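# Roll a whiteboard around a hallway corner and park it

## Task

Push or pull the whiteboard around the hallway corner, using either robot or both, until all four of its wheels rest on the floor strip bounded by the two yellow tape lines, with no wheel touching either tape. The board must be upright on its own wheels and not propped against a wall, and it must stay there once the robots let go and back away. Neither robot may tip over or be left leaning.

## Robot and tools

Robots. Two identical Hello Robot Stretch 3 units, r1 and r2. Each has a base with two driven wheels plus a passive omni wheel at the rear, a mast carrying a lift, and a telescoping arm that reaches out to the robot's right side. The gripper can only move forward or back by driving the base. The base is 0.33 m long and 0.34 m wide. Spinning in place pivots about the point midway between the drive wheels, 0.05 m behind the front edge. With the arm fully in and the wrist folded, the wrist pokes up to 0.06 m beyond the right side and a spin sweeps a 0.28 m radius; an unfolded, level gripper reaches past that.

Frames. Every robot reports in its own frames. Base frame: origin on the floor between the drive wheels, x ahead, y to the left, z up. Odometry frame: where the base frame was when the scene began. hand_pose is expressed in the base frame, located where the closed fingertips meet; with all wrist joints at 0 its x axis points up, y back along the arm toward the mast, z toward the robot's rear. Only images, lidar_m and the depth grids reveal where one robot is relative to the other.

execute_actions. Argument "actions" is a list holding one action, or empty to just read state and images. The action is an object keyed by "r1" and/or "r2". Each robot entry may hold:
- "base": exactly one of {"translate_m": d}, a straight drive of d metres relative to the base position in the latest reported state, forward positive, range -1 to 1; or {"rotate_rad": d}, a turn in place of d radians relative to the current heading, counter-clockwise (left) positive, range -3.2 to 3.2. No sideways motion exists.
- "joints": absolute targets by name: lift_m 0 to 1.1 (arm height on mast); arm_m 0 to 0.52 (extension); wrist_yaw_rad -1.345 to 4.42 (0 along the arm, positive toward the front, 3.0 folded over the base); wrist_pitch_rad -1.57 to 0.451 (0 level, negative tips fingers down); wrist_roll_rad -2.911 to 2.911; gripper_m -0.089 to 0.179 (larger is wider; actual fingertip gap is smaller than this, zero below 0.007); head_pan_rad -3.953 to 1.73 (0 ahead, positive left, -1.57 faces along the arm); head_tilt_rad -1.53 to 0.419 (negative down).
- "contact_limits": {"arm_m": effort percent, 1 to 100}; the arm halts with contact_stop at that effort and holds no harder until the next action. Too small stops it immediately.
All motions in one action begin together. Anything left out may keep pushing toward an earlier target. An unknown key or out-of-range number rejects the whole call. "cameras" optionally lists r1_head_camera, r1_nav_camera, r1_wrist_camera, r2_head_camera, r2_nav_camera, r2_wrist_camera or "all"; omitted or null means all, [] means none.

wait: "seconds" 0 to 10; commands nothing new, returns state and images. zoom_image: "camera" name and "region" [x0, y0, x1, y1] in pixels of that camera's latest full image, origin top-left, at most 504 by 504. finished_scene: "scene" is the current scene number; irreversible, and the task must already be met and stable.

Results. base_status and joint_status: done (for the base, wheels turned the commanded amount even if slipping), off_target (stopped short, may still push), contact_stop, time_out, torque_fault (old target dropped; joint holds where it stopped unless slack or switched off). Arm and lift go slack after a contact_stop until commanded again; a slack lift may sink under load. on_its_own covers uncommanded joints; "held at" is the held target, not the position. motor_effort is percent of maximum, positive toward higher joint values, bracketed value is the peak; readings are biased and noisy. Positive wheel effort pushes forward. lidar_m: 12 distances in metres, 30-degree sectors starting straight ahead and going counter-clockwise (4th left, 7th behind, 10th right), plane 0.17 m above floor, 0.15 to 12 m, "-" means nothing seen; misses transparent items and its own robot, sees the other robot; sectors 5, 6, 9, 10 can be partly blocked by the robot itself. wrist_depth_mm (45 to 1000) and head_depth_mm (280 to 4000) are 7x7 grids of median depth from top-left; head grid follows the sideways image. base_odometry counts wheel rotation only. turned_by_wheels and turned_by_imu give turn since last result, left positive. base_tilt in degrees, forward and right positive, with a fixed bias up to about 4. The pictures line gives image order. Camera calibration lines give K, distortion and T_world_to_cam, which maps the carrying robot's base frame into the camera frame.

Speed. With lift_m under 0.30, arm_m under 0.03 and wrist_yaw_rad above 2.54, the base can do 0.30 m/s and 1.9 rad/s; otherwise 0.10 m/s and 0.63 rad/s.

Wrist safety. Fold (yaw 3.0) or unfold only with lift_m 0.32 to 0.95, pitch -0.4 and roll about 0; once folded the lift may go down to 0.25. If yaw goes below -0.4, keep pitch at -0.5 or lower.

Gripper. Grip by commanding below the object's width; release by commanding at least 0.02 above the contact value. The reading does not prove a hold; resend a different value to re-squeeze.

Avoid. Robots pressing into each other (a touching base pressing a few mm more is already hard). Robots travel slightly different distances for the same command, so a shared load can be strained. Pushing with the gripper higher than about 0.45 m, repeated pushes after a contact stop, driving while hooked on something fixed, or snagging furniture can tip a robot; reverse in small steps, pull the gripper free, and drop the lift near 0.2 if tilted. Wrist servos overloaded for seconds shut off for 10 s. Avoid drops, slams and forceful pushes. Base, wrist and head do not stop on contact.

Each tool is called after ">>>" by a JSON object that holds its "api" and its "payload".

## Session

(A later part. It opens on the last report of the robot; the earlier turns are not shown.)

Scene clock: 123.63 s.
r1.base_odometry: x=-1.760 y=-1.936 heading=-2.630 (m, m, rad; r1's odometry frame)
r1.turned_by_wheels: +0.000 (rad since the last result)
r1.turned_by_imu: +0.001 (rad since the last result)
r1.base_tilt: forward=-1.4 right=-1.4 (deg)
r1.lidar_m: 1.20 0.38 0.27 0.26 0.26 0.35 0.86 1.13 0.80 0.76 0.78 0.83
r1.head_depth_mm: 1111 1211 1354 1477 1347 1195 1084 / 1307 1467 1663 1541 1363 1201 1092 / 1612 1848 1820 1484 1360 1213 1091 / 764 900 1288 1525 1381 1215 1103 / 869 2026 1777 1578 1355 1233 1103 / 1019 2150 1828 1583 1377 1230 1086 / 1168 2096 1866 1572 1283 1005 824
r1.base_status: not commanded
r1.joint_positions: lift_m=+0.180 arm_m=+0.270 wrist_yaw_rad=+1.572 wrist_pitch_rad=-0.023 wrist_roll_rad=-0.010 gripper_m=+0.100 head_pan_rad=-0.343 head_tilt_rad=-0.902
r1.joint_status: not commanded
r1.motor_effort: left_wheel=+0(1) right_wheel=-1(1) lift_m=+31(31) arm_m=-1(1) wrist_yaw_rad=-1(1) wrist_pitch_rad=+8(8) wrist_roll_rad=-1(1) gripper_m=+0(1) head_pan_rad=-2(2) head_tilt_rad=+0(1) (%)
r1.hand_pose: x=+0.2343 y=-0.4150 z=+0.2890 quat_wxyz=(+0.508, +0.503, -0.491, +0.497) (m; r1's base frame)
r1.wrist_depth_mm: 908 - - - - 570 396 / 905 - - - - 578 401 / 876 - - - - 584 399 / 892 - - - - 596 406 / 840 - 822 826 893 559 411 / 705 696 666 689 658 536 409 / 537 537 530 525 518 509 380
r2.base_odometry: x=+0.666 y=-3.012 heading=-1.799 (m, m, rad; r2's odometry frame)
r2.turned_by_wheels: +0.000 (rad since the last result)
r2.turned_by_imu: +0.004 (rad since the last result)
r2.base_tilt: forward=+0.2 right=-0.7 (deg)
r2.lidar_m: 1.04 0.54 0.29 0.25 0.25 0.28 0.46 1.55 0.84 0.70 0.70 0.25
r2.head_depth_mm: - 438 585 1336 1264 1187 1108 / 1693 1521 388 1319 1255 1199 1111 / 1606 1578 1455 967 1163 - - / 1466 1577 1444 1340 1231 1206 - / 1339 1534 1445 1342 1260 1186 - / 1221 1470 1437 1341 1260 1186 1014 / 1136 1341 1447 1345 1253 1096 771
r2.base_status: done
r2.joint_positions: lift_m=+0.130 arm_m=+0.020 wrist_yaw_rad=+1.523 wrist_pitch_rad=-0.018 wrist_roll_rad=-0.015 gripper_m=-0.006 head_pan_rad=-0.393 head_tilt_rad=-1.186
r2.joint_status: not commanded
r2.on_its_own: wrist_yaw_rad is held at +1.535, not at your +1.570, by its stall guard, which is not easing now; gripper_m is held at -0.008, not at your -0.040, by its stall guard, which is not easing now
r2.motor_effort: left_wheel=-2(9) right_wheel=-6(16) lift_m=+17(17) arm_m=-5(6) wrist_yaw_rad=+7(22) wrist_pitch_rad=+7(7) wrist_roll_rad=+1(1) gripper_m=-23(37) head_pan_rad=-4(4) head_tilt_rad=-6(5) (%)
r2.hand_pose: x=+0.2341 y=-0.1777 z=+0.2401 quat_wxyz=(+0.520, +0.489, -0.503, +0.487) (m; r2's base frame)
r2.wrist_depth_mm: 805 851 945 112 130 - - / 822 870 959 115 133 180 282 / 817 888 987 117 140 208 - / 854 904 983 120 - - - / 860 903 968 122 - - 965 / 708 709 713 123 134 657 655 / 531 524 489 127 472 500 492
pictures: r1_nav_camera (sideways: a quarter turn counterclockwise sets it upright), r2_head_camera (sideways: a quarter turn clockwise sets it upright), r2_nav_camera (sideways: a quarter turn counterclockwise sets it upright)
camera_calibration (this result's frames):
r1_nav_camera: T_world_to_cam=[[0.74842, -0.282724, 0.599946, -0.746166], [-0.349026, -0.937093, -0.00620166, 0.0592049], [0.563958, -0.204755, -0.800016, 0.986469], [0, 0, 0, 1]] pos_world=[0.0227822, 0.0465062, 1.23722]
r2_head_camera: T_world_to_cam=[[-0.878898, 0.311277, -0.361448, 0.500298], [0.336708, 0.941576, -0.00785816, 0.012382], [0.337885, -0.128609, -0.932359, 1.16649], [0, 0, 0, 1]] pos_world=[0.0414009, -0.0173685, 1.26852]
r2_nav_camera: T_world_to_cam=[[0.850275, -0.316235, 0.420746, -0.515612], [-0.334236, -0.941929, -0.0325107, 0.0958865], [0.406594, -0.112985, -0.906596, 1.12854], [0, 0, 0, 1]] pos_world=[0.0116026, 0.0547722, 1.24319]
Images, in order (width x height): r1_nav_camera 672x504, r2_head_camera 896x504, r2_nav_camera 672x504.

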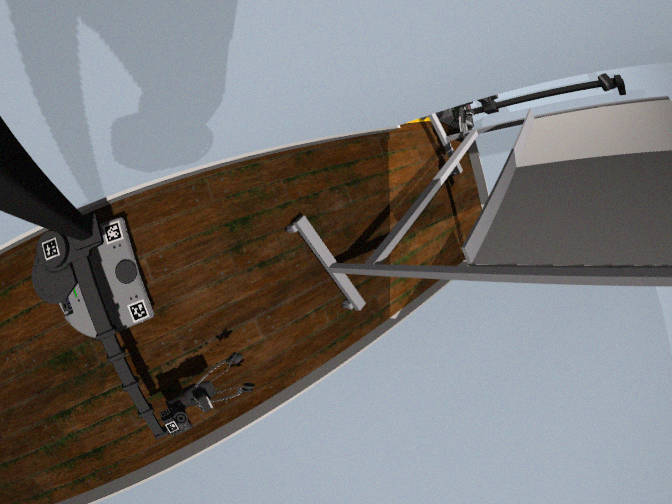

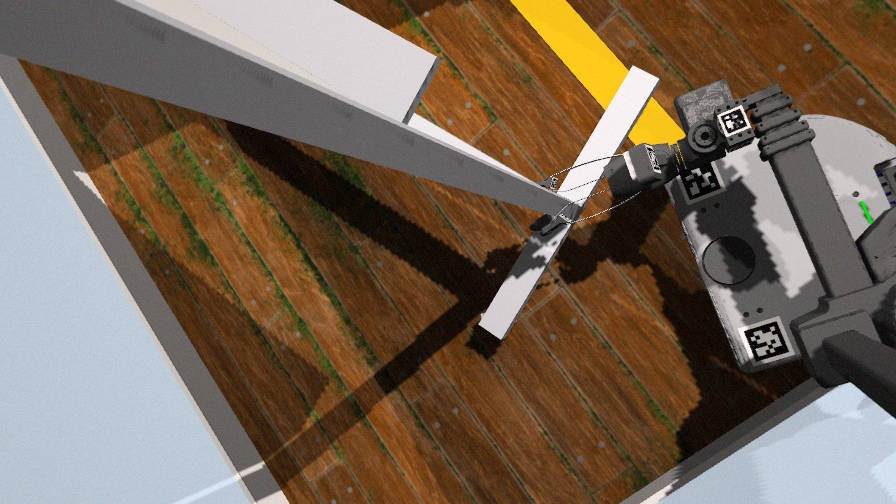

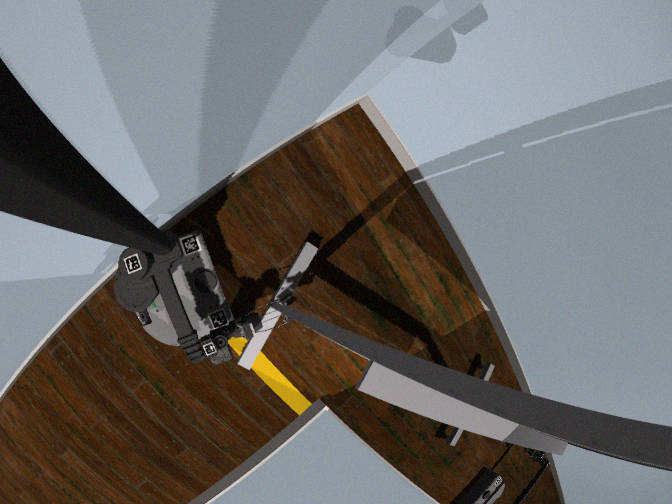

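>>> {"api": "execute_actions", "payload": {"actions": [{"r2":{"base":{"rotate_rad":0.32},"joints":{"gripper_m":-0.045}}}], "cameras": []}}

>>> {"api": "execute_actions", "payload": {"actions": [{"r2":{"base":{"translate_m":-0.5}},"r1":{"base":{"translate_m":0.5},"joints":{"arm_m":0,"gripper_m":0.02}}}], "cameras": ["r2_head_camera","r2_nav_camera","r1_nav_camera"]}}

Scene clock: 125.27 s.
r1.base_odometry: x=-1.760 y=-1.936 heading=-2.630 (m, m, rad; r1's odometry frame)
r1.turned_by_wheels: +0.000 (rad since the last result)
r1.turned_by_imu: +0.000 (rad since the last result)
r1.base_tilt: forward=-1.4 right=-1.4 (deg)
r1.lidar_m: 1.20 0.38 0.27 0.26 0.26 0.35 0.86 1.13 0.80 0.76 0.78 0.85
r1.head_depth_mm: 1109 1220 1359 1480 1352 1204 1085 / 1306 1468 1665 1542 1349 1210 1085 / 1601 1839 1814 1524 1364 1206 1096 / 795 929 1304 1480 1379 1224 1096 / 895 2027 1763 1571 1364 1226 1107 / 1056 2188 1866 1586 1379 1235 1078 / 1263 2109 1877 1567 1278 1003 826
r1.base_status: not commanded
r1.joint_positions: lift_m=+0.180 arm_m=+0.270 wrist_yaw_rad=+1.572 wrist_pitch_rad=-0.023 wrist_roll_rad=-0.010 gripper_m=+0.100 head_pan_rad=-0.343 head_tilt_rad=-0.902
r1.joint_status: not commanded
r1.motor_effort: left_wheel=+1(1) right_wheel=-2(1) lift_m=+31(32) arm_m=-1(1) wrist_yaw_rad=-2(1) wrist_pitch_rad=+8(8) wrist_roll_rad=-1(1) gripper_m=+1(1) head_pan_rad=-2(2) head_tilt_rad=+1(0) (%)
r1.hand_pose: x=+0.2343 y=-0.4150 z=+0.2890 quat_wxyz=(+0.508, +0.503, -0.491, +0.497) (m; r1's base frame)
r1.wrist_depth_mm: 890 - - - - 566 393 / 885 - - - - 575 396 / 890 - - - - 584 406 / 883 - - - - 596 403 / 873 - 806 822 937 562 408 / 702 720 654 670 663 540 413 / 537 529 523 526 520 506 382
r2.base_odometry: x=+0.666 y=-3.012 heading=-1.479 (m, m, rad; r2's odometry frame)
r2.turned_by_wheels: +0.320 (rad since the last result)
r2.turned_by_imu: +0.311 (rad since the last result)
r2.base_tilt: forward=+0.2 right=-0.7 (deg)
r2.lidar_m: 0.95 0.35 0.26 0.25 0.26 0.35 0.97 0.99 0.73 0.70 1.48 0.26
r2.head_depth_mm: - 306 491 1306 1262 1187 1120 / 1329 1519 407 969 1267 1159 1105 / 1270 1529 1444 1309 1168 - - / 1212 1491 1444 1344 1245 1197 - / 1156 1433 1449 1349 1250 1190 - / 1110 1353 1442 1341 1256 1178 995 / 1062 1288 1449 1335 1140 898 743
r2.base_status: done
r2.joint_positions: lift_m=+0.130 arm_m=+0.020 wrist_yaw_rad=+1.485 wrist_pitch_rad=-0.018 wrist_roll_rad=-0.015 gripper_m=-0.039 head_pan_rad=-0.393 head_tilt_rad=-1.186
r2.joint_status: gripper_m off_target (ended at -0.039, target -0.045)
r2.on_its_own: wrist_yaw_rad is held at +1.535, not at your +1.570, by its stall guard, which is still easing; gripper_m is held at -0.041, not at your -0.045, by its stall guard, which is still easing
r2.motor_effort: left_wheel=-6(10) right_wheel=+11(29) lift_m=+17(17) arm_m=-4(4) wrist_yaw_rad=+30(41) wrist_pitch_rad=+7(7) wrist_roll_rad=+1(0) gripper_m=-41(100) head_pan_rad=-4(5) head_tilt_rad=-6(5) (%)
r2.hand_pose: x=+0.2334 y=-0.1874 z=+0.2401 quat_wxyz=(+0.530, +0.479, -0.512, +0.477) (m; r2's base frame)
r2.wrist_depth_mm: 573 871 899 114 123 136 158 / 559 847 929 116 125 139 157 / 557 842 937 119 129 148 167 / 561 832 946 122 984 983 - / 556 794 972 125 984 979 952 / 546 684 697 127 132 668 645 / 497 518 466 130 467 491 491
pictures: none
No camera images: the call's "cameras" was empty. Leave "cameras" out to get every camera's image.

Scene clock: 131.47 s.
r1.base_odometry: x=-2.196 y=-2.181 heading=-2.630 (m, m, rad; r1's odometry frame)
r1.turned_by_wheels: +0.000 (rad since the last result)
r1.turned_by_imu: +0.002 (rad since the last result)
r1.base_tilt: forward=-1.5 right=-1.4 (deg)
r1.lidar_m: 1.96 0.41 0.29 0.28 0.29 0.38 0.94 1.10 0.78 0.74 0.76 0.56
r1.head_depth_mm: 1075 1184 1314 1452 1347 1196 1089 / 1272 1440 1619 1553 1358 1202 1113 / 1497 1701 1787 1530 1337 1233 1099 / 494 587 712 1515 1332 1198 1096 / 528 634 749 1587 1381 1221 1108 / 567 690 799 1525 1390 1228 1113 / 610 759 1785 1564 1336 1085 888
r1.base_status: done
r1.joint_positions: lift_m=+0.180 arm_m=+0.001 wrist_yaw_rad=+1.571 wrist_pitch_rad=-0.023 wrist_roll_rad=-0.010 gripper_m=+0.020 head_pan_rad=-0.343 head_tilt_rad=-0.902
r1.joint_status: all done
r1.motor_effort: left_wheel=+0(4) right_wheel=-2(4) lift_m=+31(31) arm_m=-2(1) wrist_yaw_rad=-1(1) wrist_pitch_rad=+8(8) wrist_roll_rad=-1(1) gripper_m=+0(95) head_pan_rad=-2(2) head_tilt_rad=+0(0) (%)
r1.hand_pose: x=+0.2343 y=-0.1459 z=+0.2890 quat_wxyz=(+0.508, +0.503, -0.491, +0.497) (m; r1's base frame)
r1.wrist_depth_mm: 572 - - - - 961 666 / 575 864 - - - - 687 / 561 862 785 485 - - 689 / 559 851 - - - - 683 / 565 815 954 936 - 865 684 / 550 702 689 480 627 652 616 / 518 537 393 504 515 516 508
r2.base_odometry: x=+0.620 y=-2.514 heading=-1.479 (m, m, rad; r2's odometry frame)
r2.turned_by_wheels: +0.000 (rad since the last result)
r2.turned_by_imu: +0.005 (rad since the last result)
r2.base_tilt: forward=+0.2 right=-0.7 (deg)
r2.lidar_m: 0.94 0.35 0.26 0.25 0.26 0.35 1.00 0.99 0.73 0.70 0.28 0.26
r2.head_depth_mm: 1742 307 578 1323 1259 1187 1117 / 1712 1568 428 1319 1255 1204 1103 / 1701 1579 1449 1337 1228 - - / 1693 1554 1451 1350 1237 1201 - / 1669 1568 1450 1349 1252 1186 - / 1637 1565 1453 1346 1248 1179 1011 / 1587 1569 1440 1326 1150 905 751
r2.base_status: done
r2.joint_positions: lift_m=+0.130 arm_m=+0.020 wrist_yaw_rad=+1.457 wrist_pitch_rad=-0.018 wrist_roll_rad=-0.015 gripper_m=-0.008 head_pan_rad=-0.393 head_tilt_rad=-1.186
r2.joint_status: not commanded
r2.on_its_own: wrist_yaw_rad is held at +1.472, not at your +1.570, by its stall guard, which is not easing now; gripper_m is held at -0.008, not at your -0.045, by its stall guard, which is still easing
r2.motor_effort: left_wheel=-2(10) right_wheel=-6(12) lift_m=+17(17) arm_m=-4(5) wrist_yaw_rad=+9(30) wrist_pitch_rad=+7(7) wrist_roll_rad=+1(1) gripper_m=-11(45) head_pan_rad=-4(4) head_tilt_rad=-5(4) (%)
r2.hand_pose: x=+0.2327 y=-0.1943 z=+0.2401 quat_wxyz=(+0.536, +0.472, -0.519, +0.469) (m; r2's base frame)
r2.wrist_depth_mm: 598 900 - 111 132 - - / 593 908 - 114 135 198 - / 589 902 - 117 143 236 - / 577 869 - 119 - - - / 577 836 - 122 899 992 974 / 555 697 687 124 133 666 660 / 500 517 484 128 455 497 487
pictures: r1_nav_camera (sideways: a quarter turn counterclockwise sets it upright), r2_head_camera (sideways: a quarter turn clockwise sets it upright), r2_nav_camera (sideways: a quarter turn counterclockwise sets it upright)
camera_calibration (this result's frames):
r1_nav_camera: T_world_to_cam=[[0.748414, -0.282723, 0.599954, -0.746177], [-0.349027, -0.937092, -0.0062018, 0.0592051], [0.563966, -0.204759, -0.80001, 0.986461], [0, 0, 0, 1]] pos_world=[0.0227829, 0.0465059, 1.23722]
r2_head_camera: T_world_to_cam=[[-0.878894, 0.311297, -0.361441, 0.500289], [0.336727, 0.941569, -0.00785778, 0.0123814], [0.337876, -0.128613, -0.932362, 1.1665], [0, 0, 0, 1]] pos_world=[0.0414003, -0.0173692, 1.26852]
r2_nav_camera: T_world_to_cam=[[0.850272, -0.316254, 0.420739, -0.515603], [-0.334255, -0.941922, -0.0325111, 0.0958872], [0.406585, -0.112991, -0.906599, 1.12855], [0, 0, 0, 1]] pos_world=[0.0116033, 0.0547723, 1.24319]
Images, in order (width x height): r1_nav_camera 672x504, r2_head_camera 896x504, r2_nav_camera 672x504.

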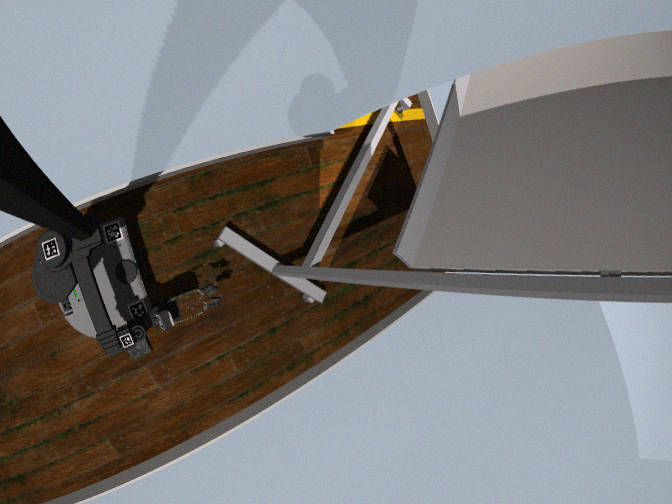

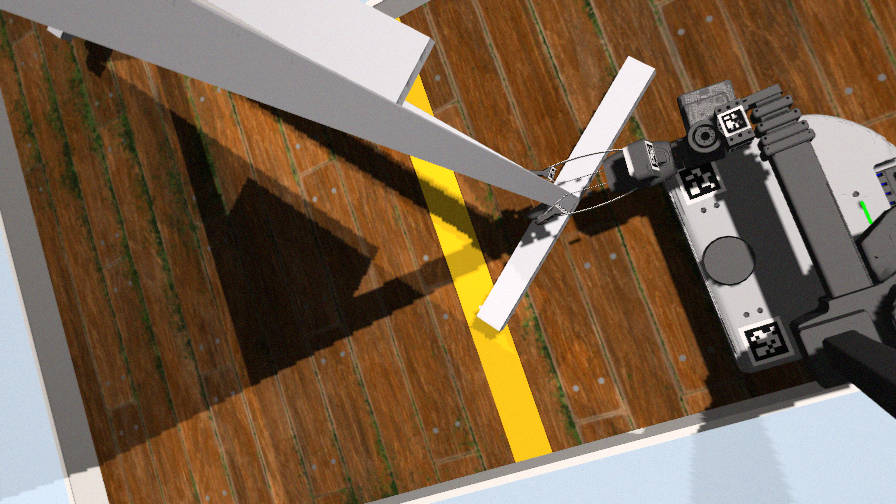

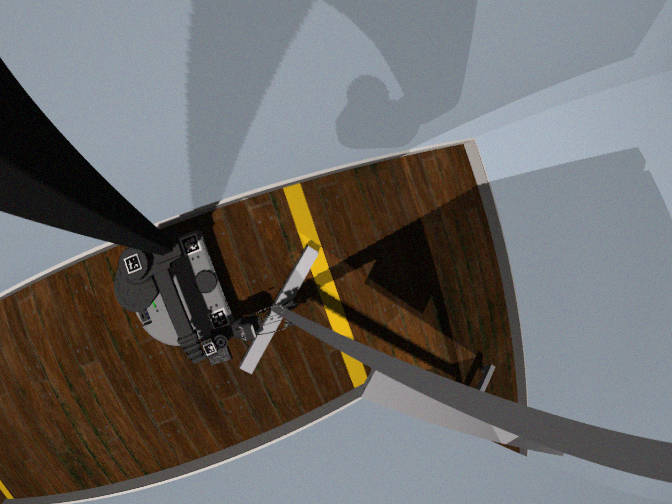

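>>> {"api": "execute_actions", "payload": {"actions": [{"r1":{"joints":{"lift_m":0.36,"wrist_pitch_rad":-0.4}}}], "cameras": []}}

>>> {"api": "execute_actions", "payload": {"actions": [{"r1":{"base":{"translate_m":0.55},"joints":{"wrist_yaw_rad":3.0,"head_tilt_rad":-1.2,"head_pan_rad":0}}}], "cameras": ["r2_nav_camera","r1_nav_camera","r1_head_camera"]}}

Scene clock: 134.27 s.
r1.base_odometry: x=-2.196 y=-2.181 heading=-2.630 (m, m, rad; r1's odometry frame)
r1.turned_by_wheels: +0.000 (rad since the last result)
r1.turned_by_imu: +0.000 (rad since the last result)
r1.base_tilt: forward=-1.5 right=-1.4 (deg)
r1.lidar_m: 1.96 0.41 0.29 0.28 0.29 0.38 0.93 1.10 0.78 0.74 0.76 0.56
r1.head_depth_mm: 1072 1185 1306 1449 1347 1200 1081 / 1276 1428 1597 1558 1355 1204 1125 / 1492 1715 1769 1520 1333 1220 1095 / 494 587 715 1511 1323 1195 1097 / 529 634 752 1576 1385 1215 1106 / 567 692 799 1530 1401 1230 1109 / 612 758 1774 1564 1333 1087 885
r1.base_status: not commanded
r1.joint_positions: lift_m=+0.360 arm_m=+0.001 wrist_yaw_rad=+1.571 wrist_pitch_rad=-0.413 wrist_roll_rad=-0.010 gripper_m=+0.020 head_pan_rad=-0.343 head_tilt_rad=-0.902
r1.joint_status: all done
r1.motor_effort: left_wheel=+0(0) right_wheel=-2(2) lift_m=+43(46) arm_m=-3(2) wrist_yaw_rad=-1(1) wrist_pitch_rad=+5(7) wrist_roll_rad=-1(1) gripper_m=+0(0) head_pan_rad=-3(2) head_tilt_rad=+0(0) (%)
r1.hand_pose: x=+0.2036 y=-0.1460 z=+0.3736 quat_wxyz=(+0.594, +0.590, -0.383, +0.390) (m; r1's base frame)
r1.wrist_depth_mm: 575 824 - - - 975 661 / 572 862 - 492 - - 693 / 574 848 - 951 - 937 680 / 555 785 840 782 749 822 680 / 546 690 695 575 685 670 643 / 527 596 569 566 556 578 578 / 504 516 504 514 510 507 507
r2.base_odometry: x=+0.620 y=-2.514 heading=-1.479 (m, m, rad; r2's odometry frame)
r2.turned_by_wheels: +0.000 (rad since the last result)
r2.turned_by_imu: +0.000 (rad since the last result)
r2.base_tilt: forward=+0.1 right=-0.8 (deg)
r2.lidar_m: 0.94 0.35 0.26 0.25 0.26 0.35 1.00 0.99 0.73 0.70 0.28 0.26
r2.head_depth_mm: 1750 307 577 1330 1267 1185 1115 / 1716 1575 428 1304 1263 1206 1113 / 1722 1572 1454 1334 1227 - - / 1674 1562 1447 1339 1236 1201 - / 1662 1568 1452 1342 1254 1192 - / 1641 1564 1456 1338 1255 1181 1005 / 1577 1567 1441 1326 1145 902 749
r2.base_status: not commanded
r2.joint_positions: lift_m=+0.130 arm_m=+0.020 wrist_yaw_rad=+1.457 wrist_pitch_rad=-0.018 wrist_roll_rad=-0.015 gripper_m=-0.007 head_pan_rad=-0.393 head_tilt_rad=-1.186
r2.joint_status: not commanded
r2.on_its_own: wrist_yaw_rad is held at +1.472, not at your +1.570, by its stall guard, which is not easing now; gripper_m is held at -0.008, not at your -0.045, by its stall guard, which is not easing now
r2.motor_effort: left_wheel=-2(2) right_wheel=-6(6) lift_m=+17(17) arm_m=-4(4) wrist_yaw_rad=+9(9) wrist_pitch_rad=+8(7) wrist_roll_rad=+1(1) gripper_m=-24(25) head_pan_rad=-5(4) head_tilt_rad=-4(5) (%)
r2.hand_pose: x=+0.2327 y=-0.1943 z=+0.2401 quat_wxyz=(+0.536, +0.472, -0.519, +0.469) (m; r2's base frame)
r2.wrist_depth_mm: 594 909 - 112 131 - - / 591 890 - 114 135 197 - / 577 903 - 117 143 236 - / 579 878 - 119 - - - / 569 830 - 122 925 972 958 / 556 697 705 124 133 665 649 / 508 520 489 129 454 497 494
pictures: none
No camera images: the call's "cameras" was empty. Leave "cameras" out to get every camera's image.

Scene clock: 140.90 s.
r1.base_odometry: x=-2.676 y=-2.450 heading=-2.630 (m, m, rad; r1's odometry frame)
r1.turned_by_wheels: +0.000 (rad since the last result)
r1.turned_by_imu: -0.302 (rad since the last result)
r1.base_tilt: forward=-1.4 right=-1.4 (deg)
r1.lidar_m: 1.23 1.47 0.39 0.32 0.32 0.35 0.56 1.64 0.85 0.70 0.70 0.29
r1.head_depth_mm: 302 355 1339 1317 1230 1146 1093 / 304 370 509 1283 1235 1187 1072 / 320 400 538 1291 1214 - - / 342 435 569 1315 1246 - - / 368 478 590 1328 1258 1197 - / 397 530 1025 1353 1261 1147 - / 430 593 1406 1365 1035 868 756
r1.base_status: done
r1.joint_positions: lift_m=+0.360 arm_m=+0.001 wrist_yaw_rad=+3.000 wrist_pitch_rad=-0.416 wrist_roll_rad=-0.010 gripper_m=+0.020 head_pan_rad=-0.006 head_tilt_rad=-1.188
r1.joint_status: all done
r1.motor_effort: left_wheel=+6(25) right_wheel=+15(40) lift_m=+40(43) arm_m=-2(2) wrist_yaw_rad=+0(0) wrist_pitch_rad=+6(6) wrist_roll_rad=-1(1) gripper_m=+1(0) head_pan_rad=+1(18) head_tilt_rad=-4(19) (%)
r1.hand_pose: x=+0.0105 y=+0.0766 z=+0.3732 quat_wxyz=(+0.194, +0.697, +0.098, +0.684) (m; r1's base frame)
r1.wrist_depth_mm: 262 - 325 372 426 504 820 / 281 - 351 398 476 581 - / 301 - 382 432 521 924 - / 323 345 420 487 586 777 790 / 343 378 460 548 644 671 660 / 365 419 - 567 562 577 571 / 399 448 - 524 504 498 499
r2.base_odometry: x=+0.620 y=-2.514 heading=-1.479 (m, m, rad; r2's odometry frame)
r2.turned_by_wheels: +0.000 (rad since the last result)
r2.turned_by_imu: -0.003 (rad since the last result)
r2.base_tilt: forward=+0.1 right=-0.7 (deg)
r2.lidar_m: 0.19 0.35 0.25 0.25 0.25 0.35 0.97 0.99 0.73 0.70 0.73 0.18
r2.head_depth_mm: 614 645 1438 1352 1263 1186 1117 / 341 539 588 1324 1257 1164 1106 / - 324 477 546 1256 - - / - - 305 434 1074 1214 - / - 1535 1437 1338 1235 1189 - / 1639 1563 1438 1343 1251 1171 998 / 1572 1563 1455 1325 1137 892 739
r2.base_status: not commanded
r2.joint_positions: lift_m=+0.130 arm_m=+0.019 wrist_yaw_rad=+1.959 wrist_pitch_rad=-0.019 wrist_roll_rad=-0.015 gripper_m=-0.004 head_pan_rad=-0.394 head_tilt_rad=-1.187
r2.joint_status: not commanded
r2.on_its_own: wrist_yaw_rad is held at +1.924, not at your +1.570, by its stall guard, which is still easing; gripper_m is held at -0.005, not at your -0.045, by its stall guard, which is not easing now
r2.motor_effort: left_wheel=+4(20) right_wheel=+0(33) lift_m=+17(17) arm_m=+8(13) wrist_yaw_rad=-21(68) wrist_pitch_rad=+8(8) wrist_roll_rad=+1(1) gripper_m=-30(41) head_pan_rad=-3(4) head_tilt_rad=-6(5) (%)
r2.hand_pose: x=+0.2154 y=-0.0675 z=+0.2398 quat_wxyz=(+0.403, +0.586, -0.385, +0.588) (m; r2's base frame)
r2.wrist_depth_mm: 318 394 509 108 118 130 144 / 318 398 515 110 120 132 147 / 321 398 544 113 126 139 157 / 320 400 546 116 - - - / 325 401 526 118 - 972 944 / 325 403 486 120 - 654 657 / 327 392 464 124 476 497 487
pictures: r1_head_camera (sideways: a quarter turn clockwise sets it upright), r1_nav_camera (sideways: a quarter turn counterclockwise sets it upright), r2_nav_camera (sideways: a quarter turn counterclockwise sets it upright)
camera_calibration (this result's frames):
r1_head_camera: T_world_to_cam=[[-0.940357, 0.0118364, -0.339982, 0.469837], [-0.0030861, 0.999057, 0.0433177, -0.0479951], [0.340174, 0.0417834, -0.939434, 1.18259], [0, 0, 0, 1]] pos_world=[0.039379, -0.00702408, 1.27278]
r1_nav_camera: T_world_to_cam=[[0.936643, -0.0197734, 0.349727, -0.421379], [-0.0203071, -0.999791, -0.00214097, 0.0519116], [0.349696, -0.00509661, -0.936849, 1.16559], [0, 0, 0, 1]] pos_world=[-0.0118673, 0.0495093, 1.23946]
r2_nav_camera: T_world_to_cam=[[0.850311, -0.317114, 0.420012, -0.514656], [-0.335089, -0.941624, -0.032553, 0.0959468], [0.405816, -0.113061, -0.906935, 1.12899], [0, 0, 0, 1]] pos_world=[0.0116069, 0.0547856, 1.2432]
Images, in order (width x height): r1_head_camera 896x504, r1_nav_camera 672x504, r2_nav_camera 672x504.

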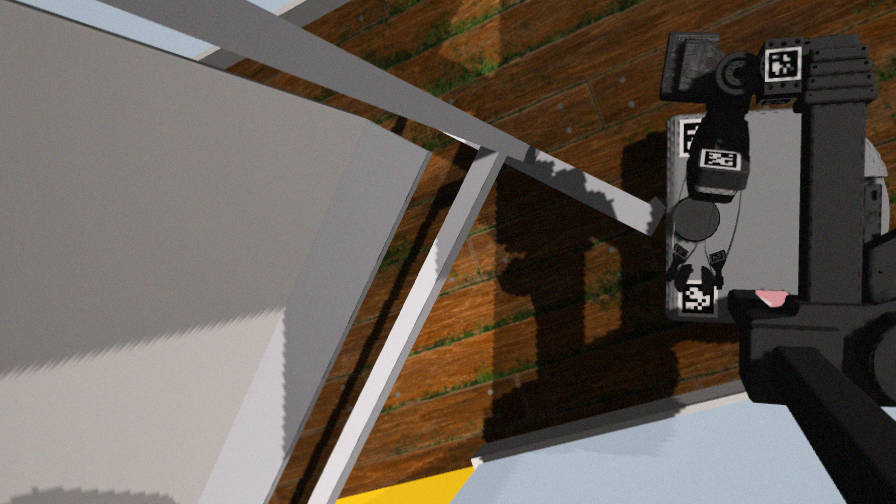

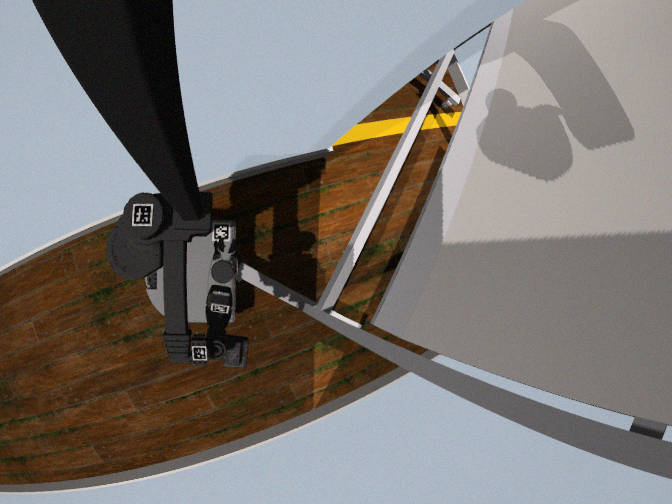

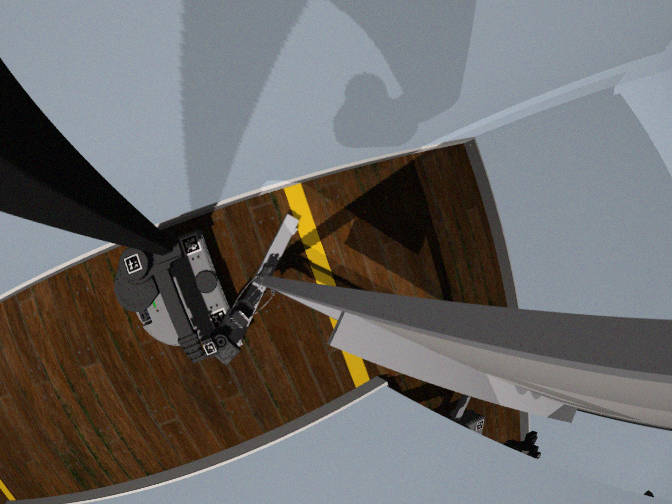

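>>> {"api": "execute_actions", "payload": {"actions": [{"r1":{"base":{"rotate_rad":0.3}},"r2":{"base":{"translate_m":-0.25},"joints":{"gripper_m":-0.04,"wrist_yaw_rad":1.7}}}], "cameras": ["r1_nav_camera"]}}

>>> {"api": "execute_actions", "payload": {"actions": [{"r1":{"base":{"translate_m":0.4}},"r2":{"base":{"translate_m":-0.2}}}], "cameras": ["r2_nav_camera","r1_nav_camera","r1_head_camera"]}}

Scene clock: 144.63 s.
r1.base_odometry: x=-2.676 y=-2.450 heading=-2.330 (m, m, rad; r1's odometry frame)
r1.turned_by_wheels: +0.300 (rad since the last result)
r1.turned_by_imu: +0.288 (rad since the last result)
r1.base_tilt: forward=-1.4 right=-1.3 (deg)
r1.lidar_m: 1.48 0.48 0.34 0.32 0.33 0.43 1.02 1.06 0.74 0.70 0.72 0.33
r1.head_depth_mm: 325 391 1395 1311 1225 1156 1091 / 344 428 547 1288 1238 1191 1075 / 371 463 569 1305 1220 - - / 403 515 598 1320 1256 - - / 443 582 1051 1343 1259 1195 - / 490 621 1424 1262 1173 1098 - / 548 655 1022 876 844 817 783
r1.base_status: done
r1.joint_positions: lift_m=+0.360 arm_m=+0.001 wrist_yaw_rad=+3.000 wrist_pitch_rad=-0.416 wrist_roll_rad=-0.010 gripper_m=+0.020 head_pan_rad=-0.006 head_tilt_rad=-1.188
r1.joint_status: not commanded
r1.motor_effort: left_wheel=+0(7) right_wheel=+3(29) lift_m=+40(39) arm_m=-3(2) wrist_yaw_rad=+0(0) wrist_pitch_rad=+5(6) wrist_roll_rad=-1(1) gripper_m=+1(0) head_pan_rad=+2(3) head_tilt_rad=-4(4) (%)
r1.hand_pose: x=+0.0105 y=+0.0766 z=+0.3732 quat_wxyz=(+0.194, +0.697, +0.098, +0.684) (m; r1's base frame)
r1.wrist_depth_mm: 291 - 318 338 354 375 404 / 313 - 343 366 386 415 447 / 338 - 376 397 432 464 502 / 364 384 419 433 477 523 741 / 398 423 458 502 534 565 630 / 443 466 - 549 565 572 569 / 473 498 - 524 508 497 497
r2.base_odometry: x=+0.597 y=-2.265 heading=-1.479 (m, m, rad; r2's odometry frame)
r2.turned_by_wheels: +0.000 (rad since the last result)
r2.turned_by_imu: +0.002 (rad since the last result)
r2.base_tilt: forward=+0.2 right=-0.7 (deg)
r2.lidar_m: 0.94 0.35 0.26 0.25 0.26 0.35 0.98 0.99 0.73 0.70 0.73 0.24
r2.head_depth_mm: 689 655 1342 1351 1251 1190 1123 / - 299 570 1324 1260 1207 1103 / 1687 1572 414 624 1234 - - / 1704 1569 1448 1342 1240 1202 - / 1706 1569 1452 1345 1226 1200 - / 1704 1558 1449 1335 1250 1184 999 / 1712 1556 1447 1329 1140 897 744
r2.base_status: done
r2.joint_positions: lift_m=+0.130 arm_m=+0.020 wrist_yaw_rad=+1.653 wrist_pitch_rad=-0.019 wrist_roll_rad=-0.015 gripper_m=-0.023 head_pan_rad=-0.394 head_tilt_rad=-1.187
r2.joint_status: wrist_yaw_rad off_target (ended at +1.653, target +1.700); gripper_m off_target (ended at -0.023, target -0.040)
r2.on_its_own: wrist_yaw_rad is held at +1.654, not at your +1.700, by its stall guard, which is not easing now; gripper_m is held at -0.025, not at your -0.040, by its stall guard, which is still easing
r2.motor_effort: left_wheel=+0(11) right_wheel=-10(17) lift_m=+17(17) arm_m=-1(9) wrist_yaw_rad=+1(65) wrist_pitch_rad=+8(8) wrist_roll_rad=+1(1) gripper_m=-31(100) head_pan_rad=-4(4) head_tilt_rad=-4(5) (%)
r2.hand_pose: x=+0.2335 y=-0.1440 z=+0.2399 quat_wxyz=(+0.488, +0.521, -0.470, +0.519) (m; r2's base frame)
r2.wrist_depth_mm: 435 604 - 112 133 - - / 431 590 - 114 136 212 - / 434 593 - 117 147 264 - / 435 589 - 120 - - - / 431 599 876 123 907 959 959 / 431 573 695 123 133 659 655 / 418 493 489 129 449 496 492
pictures: r1_nav_camera (sideways: a quarter turn counterclockwise sets it upright)
camera_calibration (this result's frames):
r1_nav_camera: T_world_to_cam=[[0.936643, -0.0197734, 0.349726, -0.421378], [-0.0203071, -0.999791, -0.00214097, 0.0519116], [0.349696, -0.00509661, -0.936849, 1.16559], [0, 0, 0, 1]] pos_world=[-0.0118673, 0.0495093, 1.23946]
Images, in order (width x height): r1_nav_camera 672x504.

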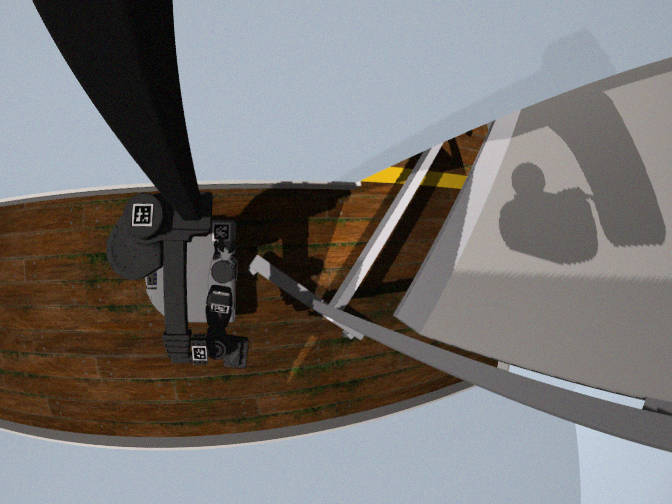

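Scene clock: 150.03 s.
r1.base_odometry: x=-2.951 y=-2.740 heading=-2.330 (m, m, rad; r1's odometry frame)
r1.turned_by_wheels: +0.000 (rad since the last result)
r1.turned_by_imu: +0.001 (rad since the last result)
r1.base_tilt: forward=-1.4 right=-1.4 (deg)
r1.lidar_m: 0.30 1.10 0.36 0.34 0.35 0.46 1.09 1.02 0.71 0.67 0.69 0.30
r1.head_depth_mm: 1181 1474 1416 1308 1230 1147 1089 / 321 371 1377 1312 1236 1189 1074 / 306 383 542 959 1219 - - / 313 398 547 1297 1254 - - / 325 418 566 1326 1262 1198 - / 339 441 580 1333 1272 1163 - / 354 467 593 1341 1269 877 836
r1.base_status: done
r1.joint_positions: lift_m=+0.360 arm_m=+0.001 wrist_yaw_rad=+3.000 wrist_pitch_rad=-0.416 wrist_roll_rad=-0.010 gripper_m=+0.020 head_pan_rad=-0.006 head_tilt_rad=-1.188
r1.joint_status: not commanded
r1.motor_effort: left_wheel=+3(22) right_wheel=+6(26) lift_m=+38(40) arm_m=-2(2) wrist_yaw_rad=+0(0) wrist_pitch_rad=+6(6) wrist_roll_rad=-1(1) gripper_m=+0(0) head_pan_rad=+1(2) head_tilt_rad=-4(4) (%)
r1.hand_pose: x=+0.0105 y=+0.0766 z=+0.3731 quat_wxyz=(+0.195, +0.697, +0.098, +0.684) (m; r1's base frame)
r1.wrist_depth_mm: 311 - 340 356 - 926 - / 332 - 368 388 - - 463 / 354 - 403 428 - - 952 / 388 407 443 463 819 819 796 / 425 450 - 528 698 676 667 / 468 497 - 568 569 585 566 / 496 516 - 525 507 505 502
r2.base_odometry: x=+0.579 y=-2.066 heading=-1.479 (m, m, rad; r2's odometry frame)
r2.turned_by_wheels: +0.000 (rad since the last result)
r2.turned_by_imu: +0.002 (rad since the last result)
r2.base_tilt: forward=+0.2 right=-0.7 (deg)
r2.lidar_m: 0.94 0.35 0.26 0.25 0.26 0.35 0.99 0.99 0.73 0.70 0.73 0.21
r2.head_depth_mm: 1106 1234 1364 1359 1264 1190 1122 / 1516 1503 1459 1343 1248 1204 1102 / - - 369 1302 1238 - - / 1446 1342 1055 979 1219 1203 - / 1655 1559 1443 1345 1228 1197 - / 1691 1550 1443 1348 1241 1176 1001 / 1681 1555 1456 1330 1138 900 748
r2.base_status: done
r2.joint_positions: lift_m=+0.130 arm_m=+0.020 wrist_yaw_rad=+1.832 wrist_pitch_rad=-0.019 wrist_roll_rad=-0.015 gripper_m=-0.006 head_pan_rad=-0.394 head_tilt_rad=-1.187
r2.joint_status: not commanded
r2.on_its_own: wrist_yaw_rad is held at +1.827, not at your +1.700, by its stall guard, which is not easing now; gripper_m is held at -0.008, not at your -0.040, by its stall guard, which is not easing now
r2.motor_effort: left_wheel=+1(10) right_wheel=-2(25) lift_m=+16(18) arm_m=+4(5) wrist_yaw_rad=-2(57) wrist_pitch_rad=+8(8) wrist_roll_rad=+1(1) gripper_m=-24(35) head_pan_rad=-3(4) head_tilt_rad=-4(4) (%)
r2.hand_pose: x=+0.2257 y=-0.0986 z=+0.2400 quat_wxyz=(+0.439, +0.561, -0.422, +0.561) (m; r2's base frame)
r2.wrist_depth_mm: 356 455 659 112 138 - - / 357 460 666 115 141 354 - / 356 462 667 117 156 460 - / 357 465 669 120 - - - / 361 461 667 122 898 984 960 / 362 467 579 123 133 649 651 / 354 427 492 129 453 498 495
pictures: r1_head_camera (sideways: a quarter turn clockwise sets it upright), r1_nav_camera (sideways: a quarter turn counterclockwise sets it upright), r2_nav_camera (sideways: a quarter turn counterclockwise sets it upright)
camera_calibration (this result's frames):
r1_head_camera: T_world_to_cam=[[-0.940486, 0.0117641, -0.339628, 0.469377], [-0.00314733, 0.999056, 0.043321, -0.047999], [0.339817, 0.0418117, -0.939562, 1.18276], [0, 0, 0, 1]] pos_world=[0.0393686, -0.00702144, 1.27277]
r1_nav_camera: T_world_to_cam=[[0.936776, -0.0197014, 0.349373, -0.42092], [-0.0202303, -0.999793, -0.00213543, 0.0519039], [0.349343, -0.00506751, -0.936981, 1.16577], [0, 0, 0, 1]] pos_world=[-0.0118947, 0.049508, 1.23947]
r2_nav_camera: T_world_to_cam=[[0.850364, -0.317136, 0.419888, -0.514496], [-0.335093, -0.941622, -0.0325601, 0.095956], [0.405702, -0.113014, -0.906991, 1.12906], [0, 0, 0, 1]] pos_world=[0.0115996, 0.0547887, 1.2432]
Images, in order (width x height): r1_head_camera 896x504, r1_nav_camera 672x504, r2_nav_camera 672x504.

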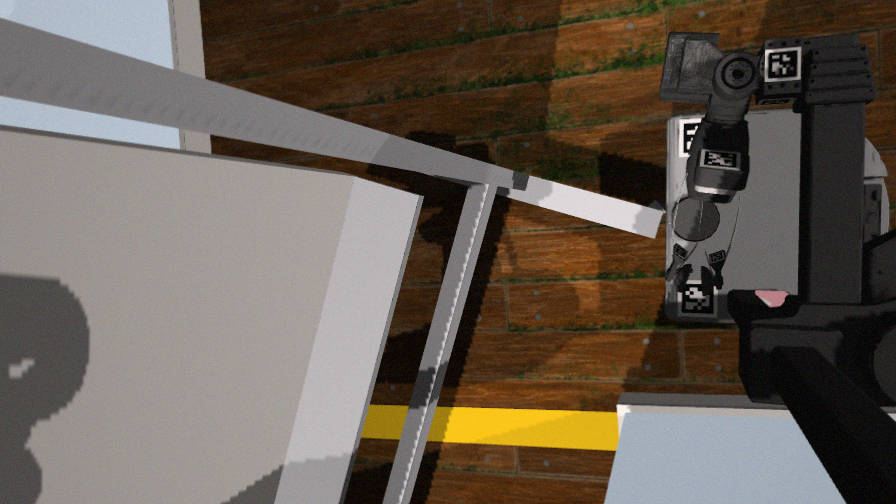

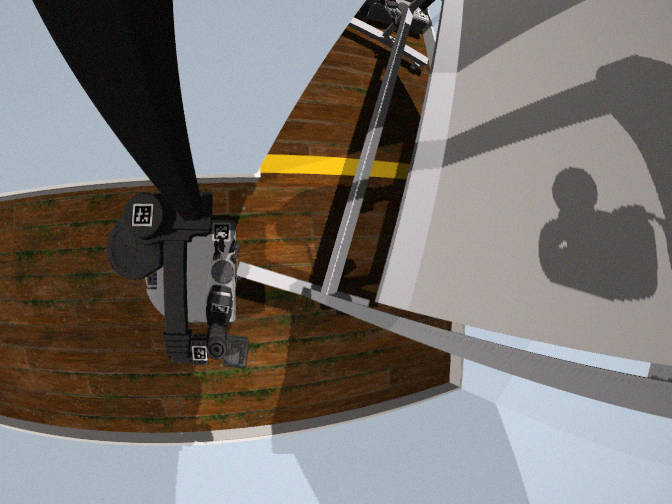

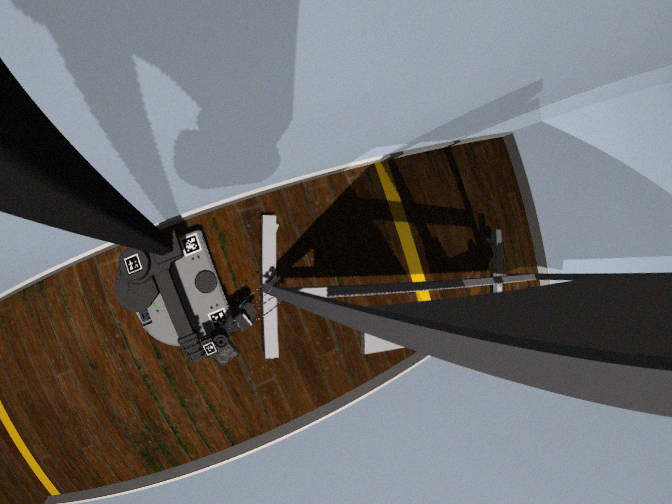

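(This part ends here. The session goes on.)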